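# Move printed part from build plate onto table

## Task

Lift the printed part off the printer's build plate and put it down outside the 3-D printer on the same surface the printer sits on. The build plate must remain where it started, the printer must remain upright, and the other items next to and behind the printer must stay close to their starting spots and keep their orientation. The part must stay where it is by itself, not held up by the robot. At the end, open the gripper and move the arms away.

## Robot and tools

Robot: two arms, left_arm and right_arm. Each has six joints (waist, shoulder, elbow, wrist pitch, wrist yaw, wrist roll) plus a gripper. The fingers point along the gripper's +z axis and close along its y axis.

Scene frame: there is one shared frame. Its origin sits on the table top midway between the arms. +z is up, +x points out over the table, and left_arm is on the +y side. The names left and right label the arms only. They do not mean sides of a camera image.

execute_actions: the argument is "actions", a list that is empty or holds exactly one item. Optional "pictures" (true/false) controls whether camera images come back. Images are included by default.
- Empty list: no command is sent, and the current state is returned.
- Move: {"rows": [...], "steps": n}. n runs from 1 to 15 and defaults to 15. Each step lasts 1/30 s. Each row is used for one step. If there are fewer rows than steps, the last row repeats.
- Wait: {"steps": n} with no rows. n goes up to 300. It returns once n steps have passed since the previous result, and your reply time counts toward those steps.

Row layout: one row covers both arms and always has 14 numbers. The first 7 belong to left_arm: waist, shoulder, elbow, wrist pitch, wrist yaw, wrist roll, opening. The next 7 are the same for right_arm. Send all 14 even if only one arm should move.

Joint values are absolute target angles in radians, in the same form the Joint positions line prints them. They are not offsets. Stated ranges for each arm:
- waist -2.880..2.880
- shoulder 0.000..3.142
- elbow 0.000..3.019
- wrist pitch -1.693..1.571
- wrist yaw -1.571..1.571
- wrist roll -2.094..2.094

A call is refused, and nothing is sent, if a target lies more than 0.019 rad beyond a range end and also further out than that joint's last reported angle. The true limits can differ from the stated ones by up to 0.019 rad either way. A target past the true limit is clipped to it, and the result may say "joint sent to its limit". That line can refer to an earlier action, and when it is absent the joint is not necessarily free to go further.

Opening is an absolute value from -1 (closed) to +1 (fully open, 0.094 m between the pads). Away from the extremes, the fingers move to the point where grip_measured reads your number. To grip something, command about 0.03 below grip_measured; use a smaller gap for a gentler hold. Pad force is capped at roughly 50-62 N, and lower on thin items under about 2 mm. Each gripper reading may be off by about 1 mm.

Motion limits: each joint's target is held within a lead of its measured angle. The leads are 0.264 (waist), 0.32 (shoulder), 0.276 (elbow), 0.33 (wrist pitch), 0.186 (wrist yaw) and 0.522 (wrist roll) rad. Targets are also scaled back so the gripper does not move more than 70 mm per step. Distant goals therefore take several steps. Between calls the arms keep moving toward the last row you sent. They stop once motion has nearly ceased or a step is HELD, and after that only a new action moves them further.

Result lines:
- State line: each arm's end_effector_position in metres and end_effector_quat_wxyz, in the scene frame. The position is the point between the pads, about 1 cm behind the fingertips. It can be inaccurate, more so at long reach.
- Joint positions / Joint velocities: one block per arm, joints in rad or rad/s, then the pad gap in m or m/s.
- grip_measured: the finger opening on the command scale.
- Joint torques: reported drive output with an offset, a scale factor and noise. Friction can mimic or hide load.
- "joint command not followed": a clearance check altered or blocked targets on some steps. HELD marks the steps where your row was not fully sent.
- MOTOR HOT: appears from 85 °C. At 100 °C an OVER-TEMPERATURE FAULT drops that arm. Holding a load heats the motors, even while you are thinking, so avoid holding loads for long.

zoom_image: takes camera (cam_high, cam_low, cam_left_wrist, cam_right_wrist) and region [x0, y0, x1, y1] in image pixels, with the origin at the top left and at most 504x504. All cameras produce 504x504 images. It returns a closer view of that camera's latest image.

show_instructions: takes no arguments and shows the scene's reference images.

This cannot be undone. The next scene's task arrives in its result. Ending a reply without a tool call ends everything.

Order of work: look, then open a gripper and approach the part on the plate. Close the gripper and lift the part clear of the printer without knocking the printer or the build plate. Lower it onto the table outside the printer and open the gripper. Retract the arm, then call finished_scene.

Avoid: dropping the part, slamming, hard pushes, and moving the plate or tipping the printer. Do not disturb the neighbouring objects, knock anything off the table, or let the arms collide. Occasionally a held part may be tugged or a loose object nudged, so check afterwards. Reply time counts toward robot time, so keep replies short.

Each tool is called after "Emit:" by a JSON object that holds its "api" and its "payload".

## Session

Emit:
{"api": "show_instructions", "payload": {}}

Emit:
{"api": "execute_actions", "payload": {"actions": []}}

Reference images for this scene: printer card page 4.

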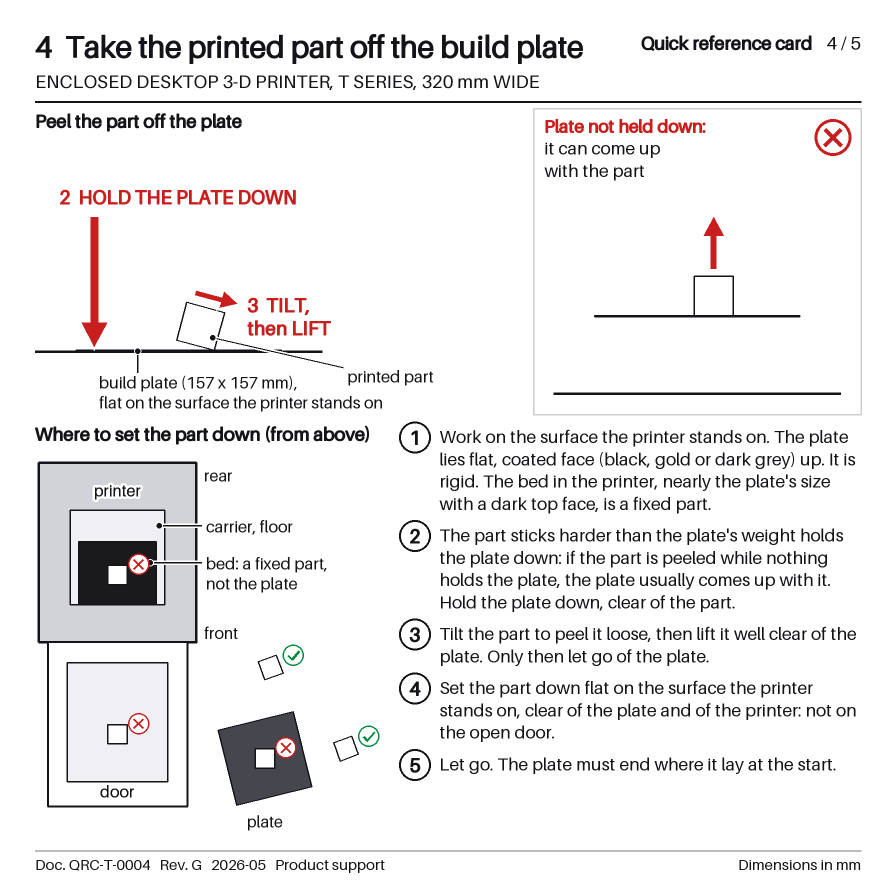

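Scene clock: 0.00 s of 4200.00 s.
left_arm: end_effector_position=(+0.5128, +0.2894, +0.5039) grip_measured=+1.000 end_effector_quat_wxyz=(+0.715, +0.011, +0.699, -0.008) | right_arm: end_effector_position=(+0.5245, -0.3087, +0.4724) grip_measured=+1.000 end_effector_quat_wxyz=(+0.694, +0.008, +0.720, -0.009)
Joint positions: left_arm=[-0.016  1.03   1.052 -0.     0.011  0.005  0.094] | right_arm=[-0.012  1.063  1.03  -0.005  0.011 -0.001  0.094]
Joint velocities: left_arm=[-0.034 -0.005  0.027 -0.022 -0.051 -0.007  0.   ] | right_arm=[ 0.005 -0.005 -0.012 -0.017  0.007  0.066  0.   ]
Joint torques (N m, as the arm reports them, + toward a larger angle): no reading

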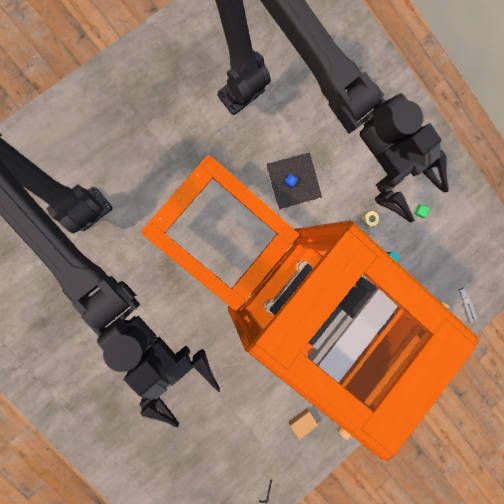

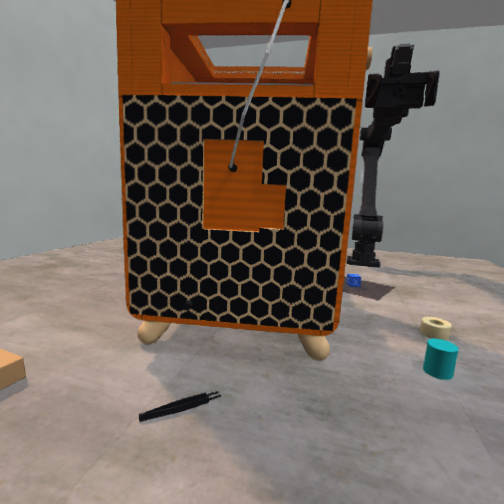

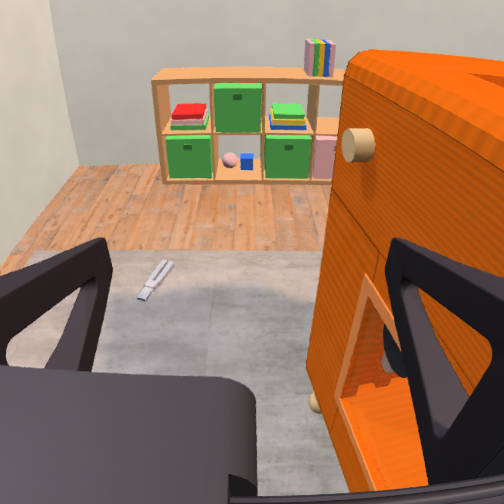

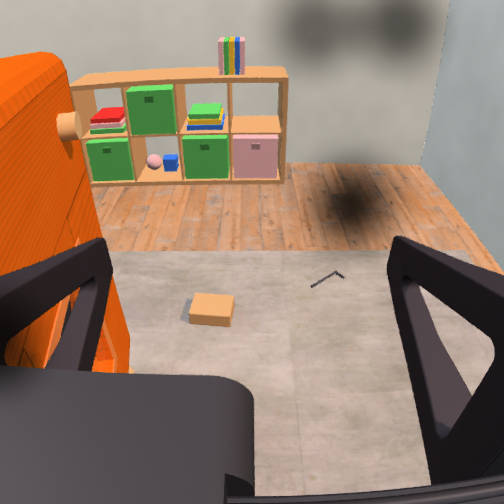

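Emit:
{"api": "execute_actions", "payload": {"actions": [{"rows":[[0,1.03,1.0,-1.15,0,-0.3,0.3,0,0.9,1.0,-1.3,0,0,-1]]}], "pictures": false}}

Emit:
{"api": "execute_actions", "payload": {"actions": [{"rows":[[-0.165,1.25,0.92,-1.15,0,-0.3,0.3,1.125,0.9,1.0,-1.3,0,0,-1]]}], "pictures": false}}

Emit:
{"api": "execute_actions", "payload": {"actions": [{"rows":[[-0.165,1.45,0.92,-1.15,0,-0.3,0.3,1.125,1.3,1.1,-0.9,0,0,-1]]}], "pictures": false}}

Emit:
{"api": "execute_actions", "payload": {"actions": [{"rows":[[-0.165,1.47,0.92,-1.15,0,-0.3,0.3,1.125,1.6,1.13,-0.55,0,0,-1]]}]}}

Scene clock: 13.93 s of 4200.00 s.
left_arm: end_effector_position=(+0.3617, +0.2965, +0.2541) grip_measured=+0.302 end_effector_quat_wxyz=(+0.202, -0.133, +0.970, -0.031) | right_arm: end_effector_position=(+0.3080, -0.3031, +0.2779) grip_measured=-0.983 end_effector_quat_wxyz=(+0.191, +0.003, +0.982, -0.002)
Joint positions: left_arm=[-0.007  1.02   0.996 -1.135  0.003 -0.279  0.061] | right_arm=[-0.008  0.889  0.99  -1.288  0.002 -0.001  0.001]
Joint velocities: left_arm=[ 0.005  0.005  0.012 -0.09  -0.051 -0.066  0.001] | right_arm=[-0.005  0.005 -0.012 -0.115  0.022 -0.051 -0.   ]
Joint torques (N m, as the arm reports them, + toward a larger angle): left_arm=[-0.53 -6.03  9.57  0.61 -0.11  0.02] | right_arm=[ 0.45 -2.38  9.44  1.4  -0.07  0.09]
Steps of this call (steps 1 to 90: nothing new was sent; then 10.43 s passed at rest; steps 91 to 105: all 15 steps of this action). Readings (joint positions):
91: left_arm=[-0.016 1.028 1.053 -0.056 0.008 -0.036] | right_arm=[-0.012 1.052 1.029 -0.071 0.007 -0.001]
92: left_arm=[-0.016 1.021 1.053 -0.143 0.006 -0.079] | right_arm=[-0.011 1.027 1.024 -0.182 0.004 -0.001]
94: left_arm=[-0.013 1.016 1.040 -0.324 0.004 -0.144] | right_arm=[-0.009 0.967 1.005 -0.411 0.002 -0.001]
98: left_arm=[-0.008 1.018 1.019 -0.740 0.003 -0.228] | right_arm=[-0.008 0.888 1.001 -0.859 0.002 -0.001]
105: the state above

Scene clock: 14.43 s of 4200.00 s.
left_arm: end_effector_position=(+0.3442, +0.2394, +0.1346) grip_measured=+0.302 end_effector_quat_wxyz=(+0.036, -0.059, +0.998, -0.008) | right_arm: end_effector_position=(+0.1223, -0.0162, +0.2743) grip_measured=-0.983 end_effector_quat_wxyz=(+0.152, -0.540, +0.821, +0.104)
Joint positions: left_arm=[-0.173  1.267  0.913 -1.144 -0.001 -0.291  0.061] | right_arm=[ 1.161  0.9    0.99  -1.291 -0.008 -0.     0.001]
Joint velocities: left_arm=[ 0.034 -0.122 -0.012 -0.002  0.007 -0.095  0.001] | right_arm=[ 0.415 -0.005 -0.012  0.007 -0.022  0.051  0.   ]
Joint torques (N m, as the arm reports them, + toward a larger angle): left_arm=[ -0.6  -11.05   8.44   0.07   0.06  -0.09] | right_arm=[-5.19 -3.23  9.45  0.99  0.35  0.06]
Steps of this call (steps 1 to 15: all 15 steps of this action). Readings (joint positions):
1: left_arm=[-0.014 1.027 0.994 -1.136 0.000 -0.281] | right_arm=[0.017 0.889 0.990 -1.290 0.012 -0.000]
2: left_arm=[-0.030 1.043 0.994 -1.136 -0.001 -0.283] | right_arm=[0.077 0.889 0.990 -1.291 0.012 -0.000]
4: left_arm=[-0.079 1.099 0.987 -1.136 -0.001 -0.284] | right_arm=[0.246 0.890 0.990 -1.291 0.007 -0.000]
8: left_arm=[-0.166 1.234 0.944 -1.136 -0.001 -0.288] | right_arm=[0.627 0.897 0.990 -1.291 0.002 -0.000]
15: the state above

Scene clock: 14.93 s of 4200.00 s.
left_arm: end_effector_position=(+0.3408, +0.2404, +0.0735) grip_measured=+0.302 end_effector_quat_wxyz=(-0.057, -0.060, +0.997, +0.014) | right_arm: end_effector_position=(+0.1940, +0.1104, +0.1661) grip_measured=-0.983 end_effector_quat_wxyz=(+0.144, -0.528, +0.832, +0.092)
Joint positions: left_arm=[-0.172  1.459  0.918 -1.146 -0.001 -0.292  0.061] | right_arm=[ 1.13   1.357  1.044 -0.915 -0.001 -0.     0.001]
Joint velocities: left_arm=[-0.005 -0.024  0.012 -0.007 -0.007 -0.022 -0.001] | right_arm=[-0.015 -0.171 -0.007  0.061 -0.022 -0.007 -0.001]
Joint torques (N m, as the arm reports them, + toward a larger angle): left_arm=[ -0.03 -13.39   7.07  -0.1    0.08  -0.02] | right_arm=[ -0.73 -13.19  12.55   1.89   0.09   0.08]
Steps of this call (steps 1 to 15: all 15 steps of this action). Readings (joint positions):
1: left_arm=[-0.172 1.277 0.913 -1.146 -0.001 -0.291] | right_arm=[1.167 0.909 0.990 -1.266 -0.008 -0.000]
2: left_arm=[-0.172 1.298 0.919 -1.146 -0.001 -0.291] | right_arm=[1.166 0.929 0.993 -1.218 -0.007 -0.000]
4: left_arm=[-0.172 1.368 0.921 -1.146 -0.001 -0.292] | right_arm=[1.158 1.002 1.005 -1.120 -0.006 -0.000]
8: left_arm=[-0.172 1.466 0.919 -1.146 -0.001 -0.292] | right_arm=[1.141 1.211 1.036 -0.964 -0.003 -0.000]
15: the state above

Scene clock: 15.43 s of 4200.00 s.
left_arm: end_effector_position=(+0.3408, +0.2404, +0.0736) grip_measured=+0.302 end_effector_quat_wxyz=(-0.056, -0.060, +0.997, +0.014) | right_arm: end_effector_position=(+0.2360, +0.1993, +0.0884) grip_measured=-0.983 end_effector_quat_wxyz=(+0.195, -0.521, +0.822, +0.124)
Joint positions: left_arm=[-0.172  1.459  0.918 -1.146 -0.001 -0.292  0.061] | right_arm=[ 1.13   1.635  1.096 -0.565 -0.001 -0.     0.001]
Joint velocities: left_arm=[-0.005  0.005 -0.007  0.012 -0.051 -0.037 -0.   ] | right_arm=[-0.005 -0.093 -0.012 -0.007  0.051  0.037 -0.001]
Joint torques (N m, as the arm reports them, + toward a larger angle): left_arm=[  0.37 -10.27   6.95  -0.15   0.05  -0.04] | right_arm=[ -0.84 -15.8   10.33   2.26   0.1    0.06]
Steps of this call (steps 1 to 15: all 15 steps of this action). Readings (joint positions):
1: left_arm=[-0.172 1.459 0.918 -1.146 -0.001 -0.292] | right_arm=[1.130 1.361 1.044 -0.880 -0.001 -0.000]
2: left_arm=[-0.172 1.459 0.918 -1.146 -0.001 -0.292] | right_arm=[1.130 1.376 1.048 -0.816 -0.001 -0.000]
4: left_arm=[-0.172 1.459 0.918 -1.146 -0.001 -0.292] | right_arm=[1.130 1.441 1.067 -0.692 -0.001 -0.000]
8: left_arm=[-0.172 1.459 0.918 -1.146 -0.001 -0.292] | right_arm=[1.130 1.591 1.096 -0.569 -0.001 -0.000]
15: the state above

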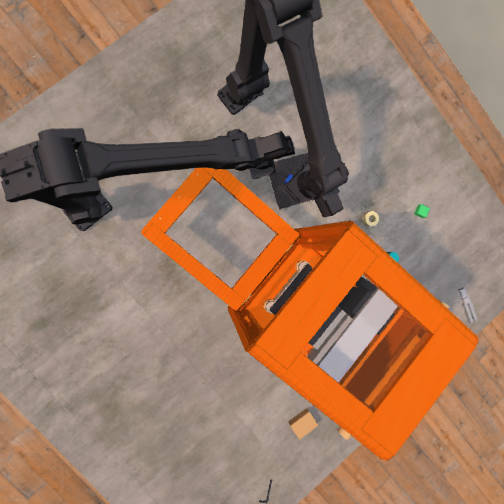

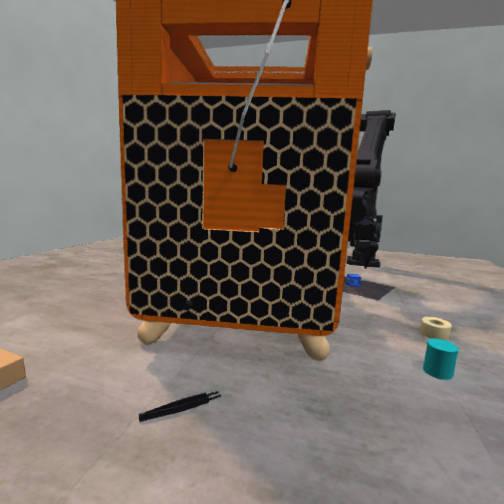

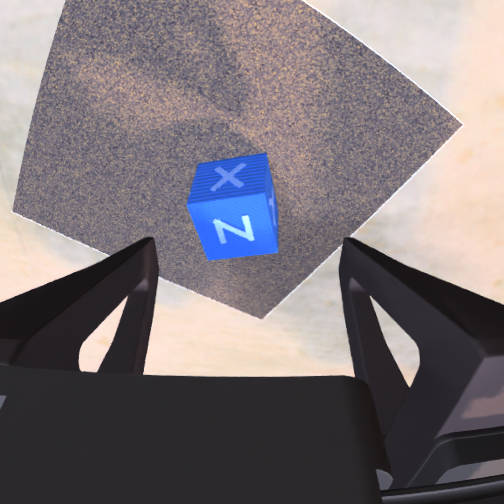

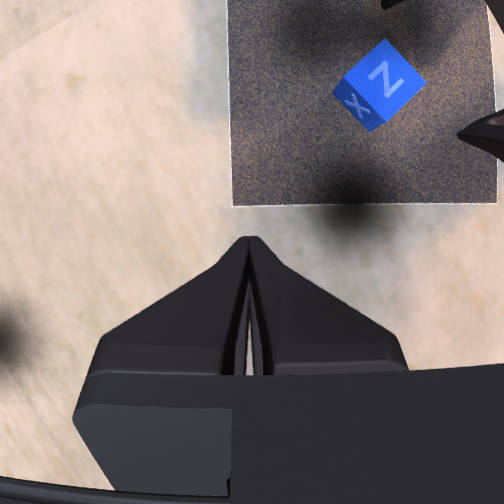

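Emit:
{"api": "execute_actions", "payload": {"actions": [{"rows":[[-0.145,1.58,0.92,-1.15,0,-0.47,0.3,1.11,1.8,1.14,-0.27,0,0,-1]]}]}}

Scene clock: 23.97 s of 4200.00 s.
left_arm: end_effector_position=(+0.3334, +0.2499, +0.0350) grip_measured=+0.302 end_effector_quat_wxyz=(-0.113, -0.152, +0.981, +0.035) | right_arm: end_effector_position=(+0.2686, +0.2472, +0.0277) grip_measured=-0.983 end_effector_quat_wxyz=(+0.243, -0.507, +0.813, +0.152)
Joint positions: left_arm=[-0.148  1.581  0.919 -1.147 -0.001 -0.456  0.061] | right_arm=[ 1.115  1.825  1.123 -0.286 -0.001 -0.     0.001]
Joint velocities: left_arm=[-0.015 -0.015  0.007  0.017  0.007 -0.037 -0.   ] | right_arm=[-0.005 -0.005 -0.007 -0.007 -0.037  0.037  0.   ]
Joint torques (N m, as the arm reports them, + toward a larger angle): left_arm=[ -0.62 -13.84   6.19  -0.25   0.03  -0.04] | right_arm=[ -1.05 -17.65   8.48   2.38   0.11   0.07]
Steps of this call (steps 1 to 15: the robot went on to your last target; steps 16 to 90: nothing new was sent; then 5.03 s passed at rest; steps 91 to 105: all 15 steps of this action). Readings (joint positions):
91: left_arm=[-0.171 1.467 0.918 -1.147 -0.001 -0.320] | right_arm=[1.129 1.639 1.096 -0.516 -0.001 -0.000]
92: left_arm=[-0.168 1.481 0.919 -1.147 -0.001 -0.349] | right_arm=[1.128 1.662 1.100 -0.435 -0.001 -0.000]
94: left_arm=[-0.159 1.523 0.919 -1.147 -0.001 -0.390] | right_arm=[1.124 1.723 1.119 -0.325 -0.001 -0.000]
98: left_arm=[-0.148 1.579 0.919 -1.147 -0.001 -0.433] | right_arm=[1.116 1.809 1.123 -0.290 -0.001 -0.000]
105: the state above

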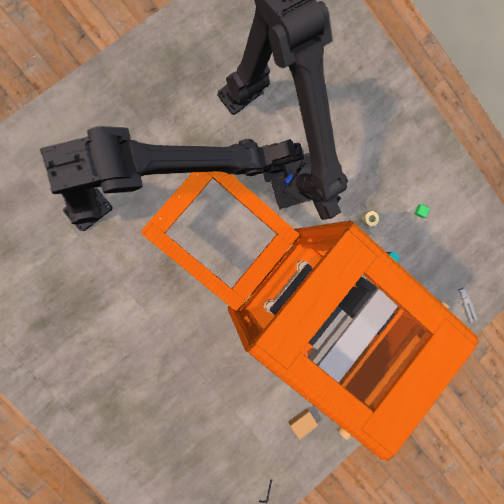

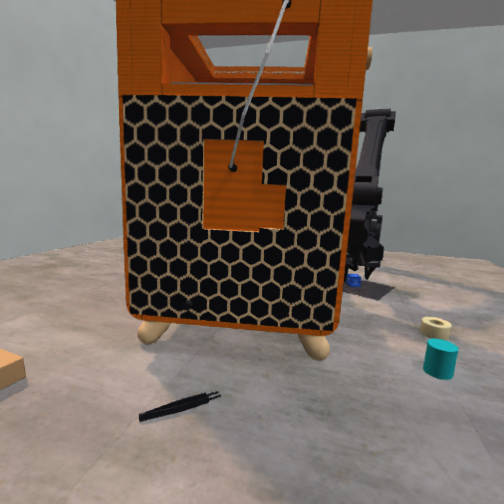

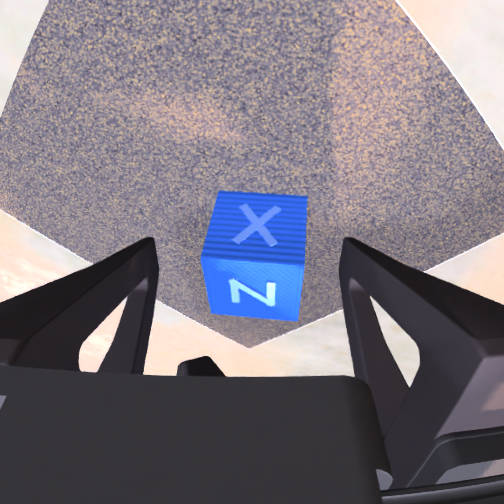

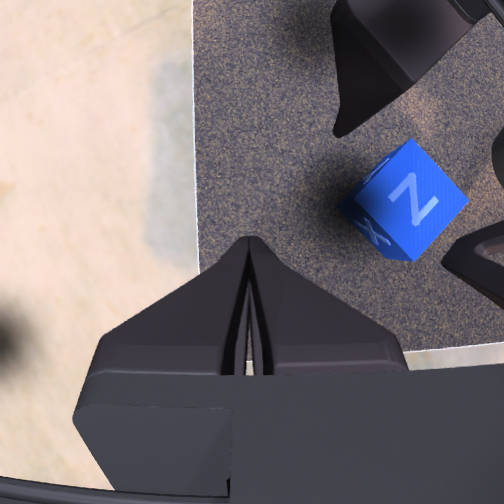

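Emit:
{"api": "execute_actions", "payload": {"actions": [{"rows":[[-0.17,1.615,0.895,-1.13,0,-0.45,0.2,1.11,1.87,1.095,-0.29,0,0,-1]]}], "pictures": false}}

Emit:
{"api": "execute_actions", "payload": {"actions": [{"rows":[[-0.17,1.615,0.895,-1.13,0,-0.45,0,1.11,1.95,1.08,-0.33,0,0,-1]]}]}}

Scene clock: 28.97 s of 4200.00 s.
left_arm: end_effector_position=(+0.3272, +0.2450, +0.0285) grip_measured=+0.203 end_effector_quat_wxyz=(-0.120, -0.145, +0.981, +0.039) | right_arm: end_effector_position=(+0.2623, +0.2341, -0.0005) grip_measured=-0.983 end_effector_quat_wxyz=(+0.221, -0.511, +0.819, +0.138)
Joint positions: left_arm=[-0.165  1.591  0.907 -1.14  -0.001 -0.458  0.056] | right_arm=[ 1.115  1.857  1.099 -0.285 -0.001 -0.     0.001]
Joint velocities: left_arm=[-0.015 -0.005  0.002  0.002 -0.007 -0.007 -0.001] | right_arm=[-0.015 -0.015  0.012 -0.017 -0.066 -0.081  0.001]
Joint torques (N m, as the arm reports them, + toward a larger angle): left_arm=[ -0.7  -10.84   5.06  -0.08   0.03   0.12] | right_arm=[ -0.44 -14.15   6.62   1.47   0.07   0.06]
Steps of this call (steps 1 to 15: the robot went on to your last target; steps 16 to 90: nothing new was sent; then 1.50 s passed at rest; steps 91 to 105: all 15 steps of this action). Readings (joint positions):
91: left_arm=[-0.149 1.581 0.918 -1.145 -0.001 -0.461] | right_arm=[1.115 1.827 1.120 -0.286 -0.001 -0.000]
92: left_arm=[-0.151 1.581 0.916 -1.142 -0.001 -0.461] | right_arm=[1.115 1.828 1.117 -0.286 -0.001 -0.000]
94: left_arm=[-0.157 1.584 0.911 -1.140 -0.001 -0.460] | right_arm=[1.115 1.835 1.109 -0.286 -0.001 -0.000]
98: left_arm=[-0.165 1.590 0.907 -1.140 -0.001 -0.458] | right_arm=[1.115 1.856 1.099 -0.286 -0.001 -0.000]
105: the state above

Scene clock: 29.47 s of 4200.00 s.
left_arm: end_effector_position=(+0.3272, +0.2450, +0.0285) grip_measured=+0.002 end_effector_quat_wxyz=(-0.120, -0.145, +0.981, +0.039) | right_arm: end_effector_position=(+0.2614, +0.2324, -0.0034) grip_measured=-0.983 end_effector_quat_wxyz=(+0.217, -0.512, +0.820, +0.136)
Joint positions: left_arm=[-0.165  1.591  0.907 -1.14  -0.001 -0.458  0.047] | right_arm=[ 1.115  1.861  1.099 -0.292 -0.001 -0.     0.001]
Joint velocities: left_arm=[-0.005  0.005 -0.017  0.012 -0.022 -0.007  0.   ] | right_arm=[-0.005 -0.005 -0.017 -0.022 -0.022 -0.051  0.   ]
Joint torques (N m, as the arm reports them, + toward a larger angle): left_arm=[ -0.97 -11.13   5.1    0.01   0.08   0.14] | right_arm=[-0.77 -8.54  5.49  0.06  0.06  0.06]
Steps of this call (steps 1 to 15: all 15 steps of this action). Readings (joint positions):
1: left_arm=[-0.165 1.591 0.907 -1.140 -0.001 -0.458] | right_arm=[1.115 1.860 1.099 -0.290 -0.001 -0.000]
2: left_arm=[-0.165 1.591 0.907 -1.140 -0.001 -0.458] | right_arm=[1.115 1.861 1.099 -0.292 -0.001 -0.000]
4: left_arm=[-0.165 1.591 0.907 -1.140 -0.001 -0.458] | right_arm=[1.115 1.861 1.099 -0.292 -0.001 -0.000]
8: left_arm=[-0.165 1.591 0.907 -1.140 -0.001 -0.458] | right_arm=[1.115 1.861 1.099 -0.292 -0.001 -0.000]
15: the state above

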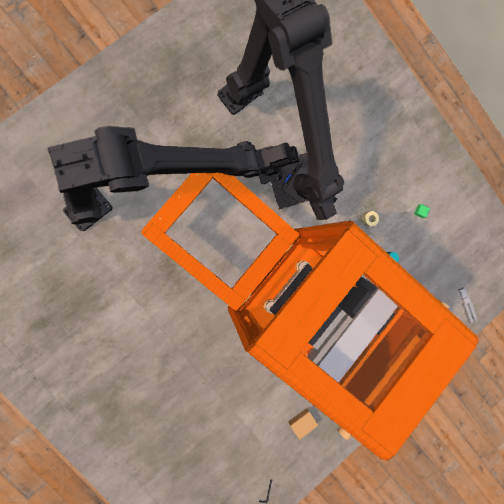

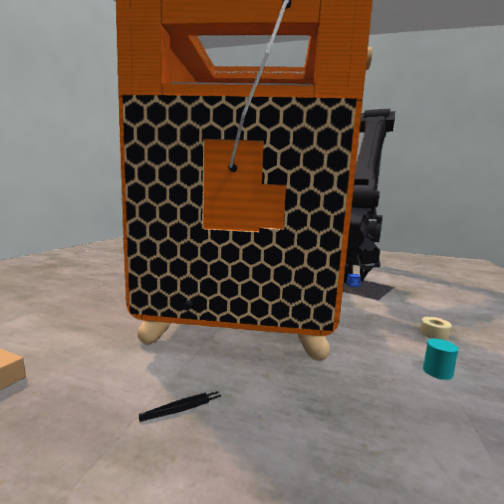

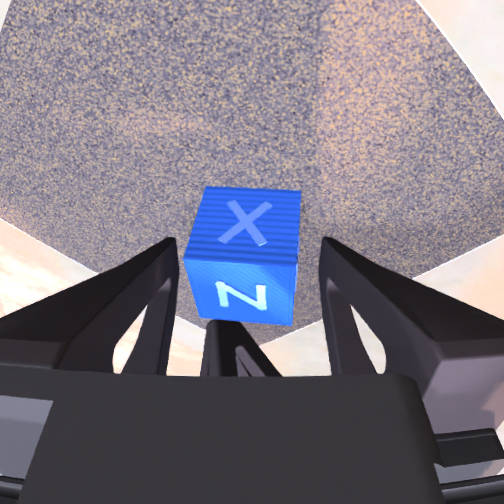

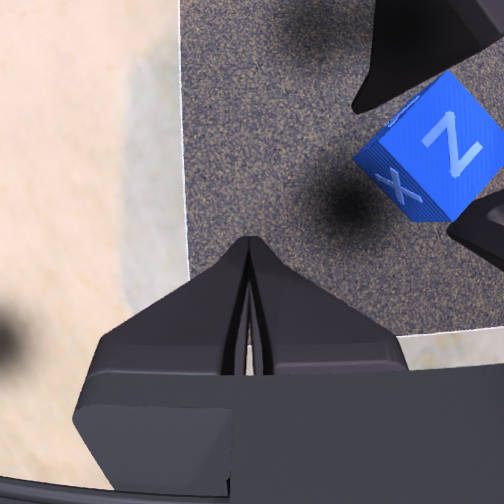

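Emit:
{"api": "execute_actions", "payload": {"actions": [{"rows":[[-0.155,1.63,0.9,-1.13,0,-0.43,-0.2,1.11,1.95,1.08,-0.33,0,0,-1],[-0.155,1.63,0.9,-1.13,0,-0.43,-0.2,1.11,1.95,1.08,-0.33,0,0,-1],[-0.155,1.63,0.9,-1.13,0,-0.43,-0.2,1.11,1.95,1.08,-0.33,0,0,-1],[-0.155,1.63,0.9,-1.13,0,-0.43,-0.3,1.11,1.95,1.08,-0.33,0,0,-1],[-0.155,1.63,0.9,-1.13,0,-0.43,-0.42,1.11,1.95,1.08,-0.33,0,0,-1]]}], "pictures": false}}

Emit:
{"api": "execute_actions", "payload": {"actions": [{"rows":[[-0.155,1.64,0.96,-1.18,0,-0.43,-0.42,1.11,1.95,1.08,-0.33,0,0,-1],[-0.155,1.66,0.99,-1.22,0,-0.43,-0.42,1.11,1.95,1.08,-0.33,0,0,-1],[-0.155,1.68,1.015,-1.26,0,-0.43,-0.42,1.11,1.95,1.08,-0.33,0,0,-1]]}], "pictures": false}}

Emit:
{"api": "execute_actions", "payload": {"actions": [{"rows":[[-0.155,1.715,1.055,-1.32,0,-0.43,-0.42,1.11,1.95,1.08,-0.33,0,0,-1]]}], "pictures": false}}

Emit:
{"api": "execute_actions", "payload": {"actions": [{"rows":[[-0.155,1.62,1.055,-1.32,0,-0.43,-0.42,1.11,1.95,1.08,-0.33,0,0,-1]]}]}}

Scene clock: 40.93 s of 4200.00 s.
left_arm: end_effector_position=(+0.3263, +0.2454, +0.0252) grip_measured=-0.372 end_effector_quat_wxyz=(-0.125, -0.139, +0.982, +0.038) | right_arm: end_effector_position=(+0.2614, +0.2324, -0.0034) grip_measured=-0.983 end_effector_quat_wxyz=(+0.217, -0.512, +0.820, +0.136)
Joint positions: left_arm=[-0.163  1.601  0.907 -1.139  0.003 -0.444  0.03 ] | right_arm=[ 1.115  1.861  1.099 -0.292 -0.001 -0.     0.001]
Joint velocities: left_arm=[-0.015 -0.005 -0.007 -0.007  0.007  0.051  0.001] | right_arm=[-0.005 -0.005 -0.002 -0.002 -0.037 -0.081  0.   ]
Joint torques (N m, as the arm reports them, + toward a larger angle): left_arm=[  0.11 -10.6    5.32   0.    -0.11   0.23] | right_arm=[-0.7  -8.43  5.43  0.03  0.08  0.06]
Steps of this call (steps 1 to 15: the robot went on to your last target; steps 16 to 90: nothing new was sent; then 7.97 s passed at rest; steps 91 to 105: all 15 steps of this action). Readings (joint positions):
91: left_arm=[-0.165 1.592 0.907 -1.140 -0.001 -0.455] | right_arm=[1.115 1.861 1.099 -0.292 -0.001 -0.000]
92: left_arm=[-0.165 1.593 0.907 -1.140 -0.001 -0.451] | right_arm=[1.115 1.861 1.099 -0.292 -0.001 -0.000]
94: left_arm=[-0.164 1.599 0.907 -1.139 -0.001 -0.446] | right_arm=[1.115 1.861 1.099 -0.292 -0.001 -0.000]
98: left_arm=[-0.163 1.601 0.907 -1.139 0.003 -0.444] | right_arm=[1.115 1.861 1.099 -0.292 -0.001 -0.000]
105: the state above

Scene clock: 41.43 s of 4200.00 s.
left_arm: end_effector_position=(+0.3277, +0.2453, +0.0270) grip_measured=-0.372 end_effector_quat_wxyz=(-0.172, -0.135, +0.974, +0.052) | right_arm: end_effector_position=(+0.2614, +0.2324, -0.0034) grip_measured=-0.983 end_effector_quat_wxyz=(+0.217, -0.512, +0.820, +0.136)
Joint positions: left_arm=[-0.162  1.666  0.973 -1.239  0.003 -0.438  0.03 ] | right_arm=[ 1.115  1.861  1.099 -0.292 -0.001 -0.     0.001]
Joint velocities: left_arm=[-0.024 -0.015 -0.012  0.012 -0.066  0.037  0.001] | right_arm=[ 0.015 -0.005  0.002  0.007 -0.022  0.007 -0.001]
Joint torques (N m, as the arm reports them, + toward a larger angle): left_arm=[ -0.1  -13.08   8.68  -1.19  -0.11   0.12] | right_arm=[-0.63 -8.54  5.42  0.11  0.08  0.06]
Steps of this call (steps 1 to 15: all 15 steps of this action). Readings (joint positions):
1: left_arm=[-0.163 1.602 0.909 -1.144 0.003 -0.443] | right_arm=[1.115 1.861 1.099 -0.292 -0.001 -0.000]
2: left_arm=[-0.163 1.608 0.917 -1.156 0.003 -0.443] | right_arm=[1.115 1.861 1.099 -0.292 -0.001 -0.000]
4: left_arm=[-0.162 1.636 0.946 -1.201 0.003 -0.442] | right_arm=[1.115 1.861 1.099 -0.292 -0.001 -0.000]
8: left_arm=[-0.162 1.666 0.973 -1.239 0.003 -0.439] | right_arm=[1.115 1.861 1.099 -0.292 -0.001 -0.000]
15: the state above

Scene clock: 41.93 s of 4200.00 s.
left_arm: end_effector_position=(+0.3287, +0.2454, +0.0286) grip_measured=-0.372 end_effector_quat_wxyz=(-0.198, -0.134, +0.969, +0.060) | right_arm: end_effector_position=(+0.2613, +0.2325, -0.0034) grip_measured=-0.983 end_effector_quat_wxyz=(+0.216, -0.512, +0.820, +0.136)
Joint positions: left_arm=[-0.162  1.702  1.01  -1.296  0.002 -0.437  0.03 ] | right_arm=[ 1.115  1.861  1.099 -0.292 -0.002 -0.     0.001]
Joint velocities: left_arm=[-0.005 -0.005  0.022 -0.007  0.022  0.007  0.001] | right_arm=[ 0.005 -0.005  0.027 -0.007 -0.037 -0.022  0.   ]
Joint torques (N m, as the arm reports them, + toward a larger angle): left_arm=[ -0.12 -13.74   8.81  -1.39  -0.08   0.1 ] | right_arm=[-0.91 -8.71  5.46  0.07  0.13  0.09]
Steps of this call (steps 1 to 15: all 15 steps of this action). Readings (joint positions):
1: left_arm=[-0.162 1.669 0.978 -1.250 0.003 -0.438] | right_arm=[1.115 1.861 1.099 -0.292 -0.002 -0.000]
2: left_arm=[-0.162 1.677 0.989 -1.266 0.002 -0.437] | right_arm=[1.115 1.861 1.099 -0.292 -0.002 -0.000]
4: left_arm=[-0.162 1.693 1.003 -1.286 0.002 -0.437] | right_arm=[1.115 1.861 1.099 -0.292 -0.002 -0.000]
8: left_arm=[-0.162 1.702 1.010 -1.296 0.002 -0.437] | right_arm=[1.115 1.861 1.099 -0.292 -0.002 -0.000]
15: the state above

Scene clock: 42.43 s of 4200.00 s.
left_arm: end_effector_position=(+0.3363, +0.2442, +0.0582) grip_measured=-0.372 end_effector_quat_wxyz=(-0.162, -0.135, +0.976, +0.049) | right_arm: end_effector_position=(+0.2616, +0.2329, -0.0034) grip_measured=-0.983 end_effector_quat_wxyz=(+0.217, -0.512, +0.820, +0.136)
Joint positions: left_arm=[-0.162  1.618  1.018 -1.31   0.002 -0.437  0.03 ] | right_arm=[ 1.115  1.862  1.101 -0.293 -0.001 -0.     0.001]
Joint velocities: left_arm=[-0.005 -0.015 -0.017 -0.002 -0.081 -0.066 -0.   ] | right_arm=[-0.005  0.005 -0.002 -0.002 -0.051 -0.007 -0.   ]
Joint torques (N m, as the arm reports them, + toward a larger angle): left_arm=[  0.15 -13.83   8.94  -0.88  -0.09   0.14] | right_arm=[-0.61 -8.55  5.23  0.06  0.09  0.05]
Steps of this call (steps 1 to 15: all 15 steps of this action). Readings (joint positions):
1: left_arm=[-0.162 1.699 1.010 -1.296 0.002 -0.437] | right_arm=[1.115 1.861 1.099 -0.292 -0.002 -0.000]
2: left_arm=[-0.162 1.692 1.010 -1.296 0.002 -0.437] | right_arm=[1.115 1.861 1.099 -0.292 -0.002 -0.000]
4: left_arm=[-0.162 1.672 1.010 -1.300 0.002 -0.437] | right_arm=[1.115 1.861 1.101 -0.292 -0.002 -0.000]
8: left_arm=[-0.162 1.629 1.014 -1.308 0.002 -0.437] | right_arm=[1.115 1.862 1.101 -0.293 -0.001 -0.000]
15: the state above

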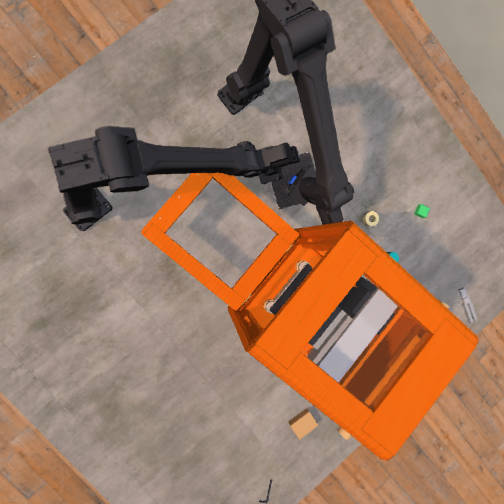

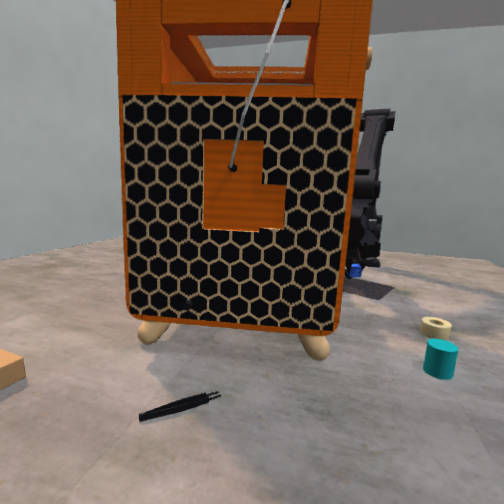

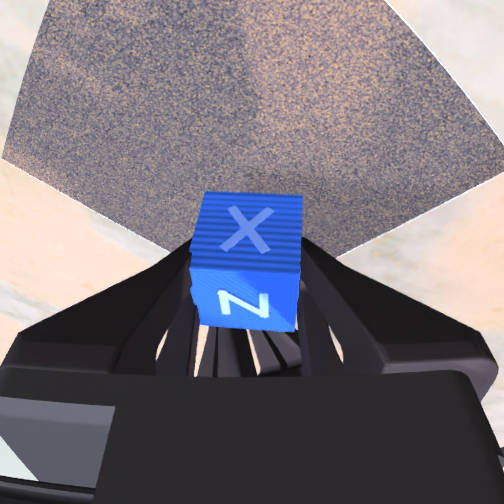

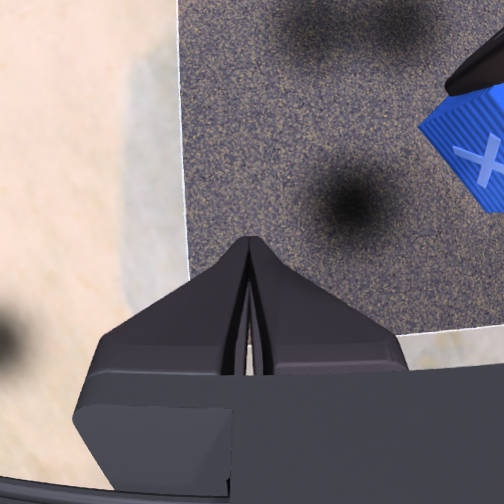

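Emit:
{"api": "execute_actions", "payload": {"actions": [{"rows":[[0.55,1.55,1.02,-1.3,0,-0.43,-0.42,1.11,1.85,1.1,-0.29,0,0,-1]]}], "pictures": false}}

Emit:
{"api": "execute_actions", "payload": {"actions": [{"rows":[[0.55,1.57,0.91,-1.13,0,-0.43,-0.42,1.11,1.6,1.1,-0.4,0,0,-1]]}], "pictures": false}}

Emit:
{"api": "execute_actions", "payload": {"actions": [{"rows":[[0.55,1.625,0.9,-1.13,0,-0.43,-0.42,1.11,1.4,1.05,-0.6,0,0,-1]]}], "pictures": false}}

Emit:
{"api": "execute_actions", "payload": {"actions": [{"rows":[[0.55,1.615,0.9,-1.13,0,-0.43,0.4,1.11,1.4,1.05,-0.6,0,0,-1]]}], "pictures": false}}

Emit:
{"api": "execute_actions", "payload": {"actions": [{"rows":[[0.55,1.3,0.9,-1.2,0,-0.43,0.4,1.11,1.4,1.05,-0.6,0,0,-1]]}]}}

Scene clock: 52.30 s of 4200.00 s.
left_arm: end_effector_position=(+0.2819, +0.5002, +0.0733) grip_measured=-0.373 end_effector_quat_wxyz=(-0.141, -0.497, +0.856, -0.010) | right_arm: end_effector_position=(+0.2623, +0.2344, -0.0003) grip_measured=-0.983 end_effector_quat_wxyz=(+0.220, -0.511, +0.819, +0.138)
Joint positions: left_arm=[ 0.616  1.569  1.018 -1.303 -0.005 -0.436  0.029] | right_arm=[ 1.115  1.858  1.102 -0.29  -0.001 -0.     0.001]
Joint velocities: left_arm=[ 0.503 -0.024 -0.002  0.002 -0.051  0.007 -0.   ] | right_arm=[-0.015 -0.005 -0.002  0.012  0.022 -0.081 -0.   ]
Joint torques (N m, as the arm reports them, + toward a larger angle): left_arm=[ -6.52 -15.56   6.67  -0.2    0.37   0.08] | right_arm=[ -0.95 -16.11   6.66   1.71   0.08   0.07]
Steps of this call (steps 1 to 15: the robot went on to your last target; steps 16 to 90: nothing new was sent; then 6.37 s passed at rest; steps 91 to 105: all 15 steps of this action). Readings (joint positions):
91: left_arm=[-0.150 1.615 1.018 -1.310 0.006 -0.436] | right_arm=[1.115 1.858 1.102 -0.290 -0.001 -0.000]
92: left_arm=[-0.125 1.611 1.018 -1.310 0.007 -0.436] | right_arm=[1.115 1.858 1.102 -0.290 -0.001 -0.000]
94: left_arm=[-0.034 1.597 1.018 -1.308 0.007 -0.436] | right_arm=[1.115 1.858 1.102 -0.290 -0.001 -0.000]
98: left_arm=[0.216 1.574 1.018 -1.306 0.006 -0.436] | right_arm=[1.115 1.858 1.102 -0.290 -0.001 -0.000]
105: the state above

Scene clock: 52.80 s of 4200.00 s.
left_arm: end_effector_position=(+0.2885, +0.4735, +0.0387) grip_measured=-0.373 end_effector_quat_wxyz=(-0.109, -0.467, +0.878, -0.005) | right_arm: end_effector_position=(+0.2589, +0.2273, +0.1414) grip_measured=-0.983 end_effector_quat_wxyz=(+0.289, -0.498, +0.798, +0.181)
Joint positions: left_arm=[ 0.542  1.56   0.91  -1.139 -0.001 -0.436  0.029] | right_arm=[ 1.115  1.577  1.091 -0.388 -0.001 -0.     0.001]
Joint velocities: left_arm=[ 0.005  0.005 -0.002 -0.002 -0.037  0.081 -0.001] | right_arm=[ 0.005 -0.015 -0.002  0.012 -0.022  0.007 -0.002]
Joint torques (N m, as the arm reports them, + toward a larger angle): left_arm=[  0.28 -12.02   6.23   0.04   0.13   0.1 ] | right_arm=[ -0.71 -11.02   8.96   1.44   0.09   0.07]
Steps of this call (steps 1 to 15: all 15 steps of this action). Readings (joint positions):
1: left_arm=[0.625 1.566 1.003 -1.266 -0.005 -0.436] | right_arm=[1.115 1.850 1.102 -0.299 -0.001 -0.000]
2: left_arm=[0.623 1.560 0.980 -1.212 -0.005 -0.436] | right_arm=[1.115 1.837 1.098 -0.319 -0.001 -0.000]
4: left_arm=[0.596 1.560 0.940 -1.161 -0.005 -0.436] | right_arm=[1.115 1.796 1.092 -0.352 -0.001 -0.000]
8: left_arm=[0.544 1.560 0.910 -1.146 -0.001 -0.436] | right_arm=[1.115 1.686 1.091 -0.385 -0.001 -0.000]
15: the state above

Scene clock: 53.30 s of 4200.00 s.
left_arm: end_effector_position=(+0.2843, +0.4714, +0.0244) grip_measured=-0.373 end_effector_quat_wxyz=(-0.131, -0.466, +0.875, -0.006) | right_arm: end_effector_position=(+0.2303, +0.1690, +0.1826) grip_measured=-0.983 end_effector_quat_wxyz=(+0.259, -0.504, +0.808, +0.162)
Joint positions: left_arm=[ 0.543  1.605  0.909 -1.138 -0.001 -0.435  0.029] | right_arm=[ 1.115  1.392  1.037 -0.596 -0.001 -0.     0.001]
Joint velocities: left_arm=[-0.005  0.005  0.002  0.002  0.007  0.051 -0.   ] | right_arm=[-0.005 -0.005  0.007 -0.017 -0.022  0.007 -0.001]
Joint torques (N m, as the arm reports them, + toward a larger angle): left_arm=[ -0.07 -11.75   5.12  -0.08   0.08   0.1 ] | right_arm=[-0.68 -9.41  9.4   1.61  0.1   0.07]
Steps of this call (steps 1 to 15: all 15 steps of this action). Readings (joint positions):
1: left_arm=[0.543 1.564 0.910 -1.139 -0.001 -0.436] | right_arm=[1.115 1.569 1.089 -0.426 -0.001 -0.000]
2: left_arm=[0.543 1.569 0.910 -1.138 -0.001 -0.436] | right_arm=[1.115 1.551 1.078 -0.486 -0.001 -0.000]
4: left_arm=[0.543 1.586 0.910 -1.137 -0.001 -0.436] | right_arm=[1.115 1.495 1.047 -0.565 -0.001 -0.000]
8: left_arm=[0.543 1.605 0.909 -1.138 -0.001 -0.435] | right_arm=[1.115 1.411 1.037 -0.595 -0.001 -0.000]
15: the state above

Scene clock: 53.80 s of 4200.00 s.
left_arm: end_effector_position=(+0.2841, +0.4713, +0.0243) grip_measured=+0.398 end_effector_quat_wxyz=(-0.131, -0.466, +0.875, -0.006) | right_arm: end_effector_position=(+0.2303, +0.1690, +0.1826) grip_measured=-0.983 end_effector_quat_wxyz=(+0.259, -0.504, +0.808, +0.162)
Joint positions: left_arm=[ 0.543  1.605  0.909 -1.138 -0.001 -0.435  0.066] | right_arm=[ 1.115  1.392  1.037 -0.596 -0.001 -0.     0.001]
Joint velocities: left_arm=[ 0.015 -0.005  0.012 -0.022 -0.022 -0.037  0.001] | right_arm=[-0.024 -0.005 -0.012  0.002  0.051  0.022 -0.   ]
Joint torques (N m, as the arm reports them, + toward a larger angle): left_arm=[ -0.4  -12.66   5.21  -0.08   0.09   0.09] | right_arm=[ -0.63 -10.05   9.53   1.68   0.08   0.07]
Steps of this call (steps 1 to 15: all 15 steps of this action). Readings (joint positions):
1: left_arm=[0.543 1.605 0.909 -1.138 -0.001 -0.435] | right_arm=[1.115 1.392 1.037 -0.596 -0.001 -0.000]
2: left_arm=[0.543 1.605 0.909 -1.138 -0.001 -0.435] | right_arm=[1.115 1.392 1.037 -0.596 -0.001 -0.000]
4: left_arm=[0.543 1.605 0.909 -1.138 -0.001 -0.435] | right_arm=[1.115 1.392 1.037 -0.596 -0.001 -0.000]
8: left_arm=[0.543 1.605 0.909 -1.138 -0.001 -0.435] | right_arm=[1.115 1.392 1.037 -0.596 -0.001 -0.000]
15: the state above

Scene clock: 54.30 s of 4200.00 s.
left_arm: end_effector_position=(+0.2830, +0.4706, +0.1245) grip_measured=+0.398 end_effector_quat_wxyz=(-0.001, -0.470, +0.883, +0.001) | right_arm: end_effector_position=(+0.2303, +0.1690, +0.1826) grip_measured=-0.983 end_effector_quat_wxyz=(+0.259, -0.504, +0.808, +0.162)
Joint positions: left_arm=[ 0.543  1.275  0.894 -1.192 -0.001 -0.435  0.066] | right_arm=[ 1.115  1.392  1.037 -0.596 -0.001 -0.     0.001]
Joint velocities: left_arm=[-0.005  0.269 -0.012  0.002 -0.037 -0.066  0.   ] | right_arm=[-0.015 -0.015 -0.002 -0.012 -0.051 -0.022  0.   ]
Joint torques (N m, as the arm reports them, + toward a larger angle): left_arm=[-0.33 -8.47  8.25 -0.24  0.11  0.11] | right_arm=[-0.79 -9.79  9.51  1.64  0.08  0.09]
Steps of this call (steps 1 to 15: all 15 steps of this action). Readings (joint positions):
1: left_arm=[0.543 1.591 0.907 -1.141 -0.001 -0.435] | right_arm=[1.115 1.392 1.037 -0.596 -0.001 -0.000]
2: left_arm=[0.543 1.561 0.900 -1.150 -0.001 -0.435] | right_arm=[1.115 1.392 1.037 -0.596 -0.001 -0.000]
4: left_arm=[0.543 1.459 0.893 -1.172 -0.001 -0.435] | right_arm=[1.115 1.392 1.037 -0.596 -0.001 -0.000]
8: left_arm=[0.543 1.261 0.894 -1.187 -0.001 -0.435] | right_arm=[1.115 1.392 1.037 -0.596 -0.001 -0.000]
15: the state above

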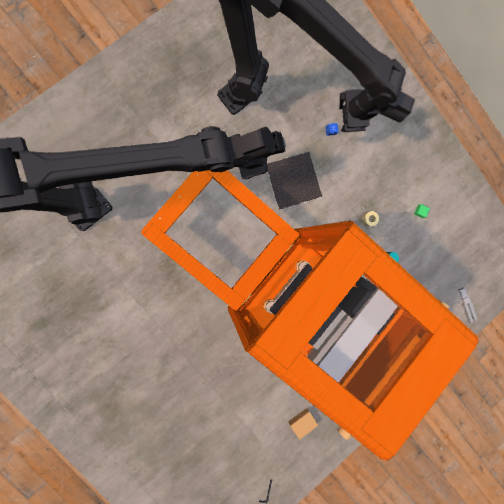

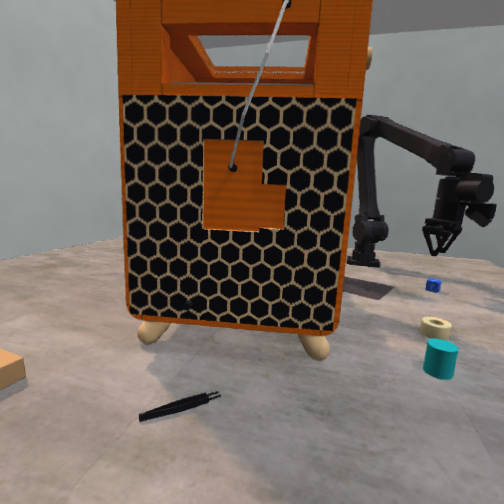

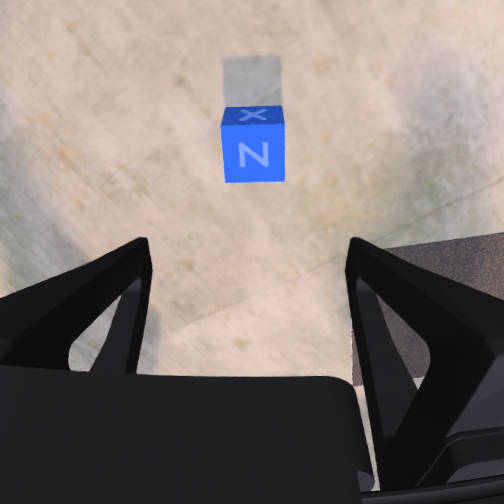

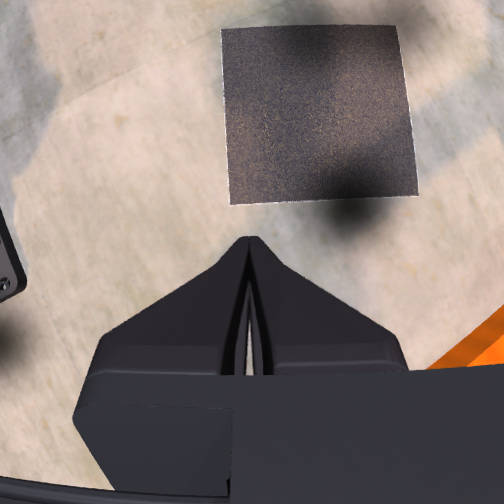

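Emit:
{"api": "finished_scene", "payload": {"scene": 2}}

The scene is finished: the task was done.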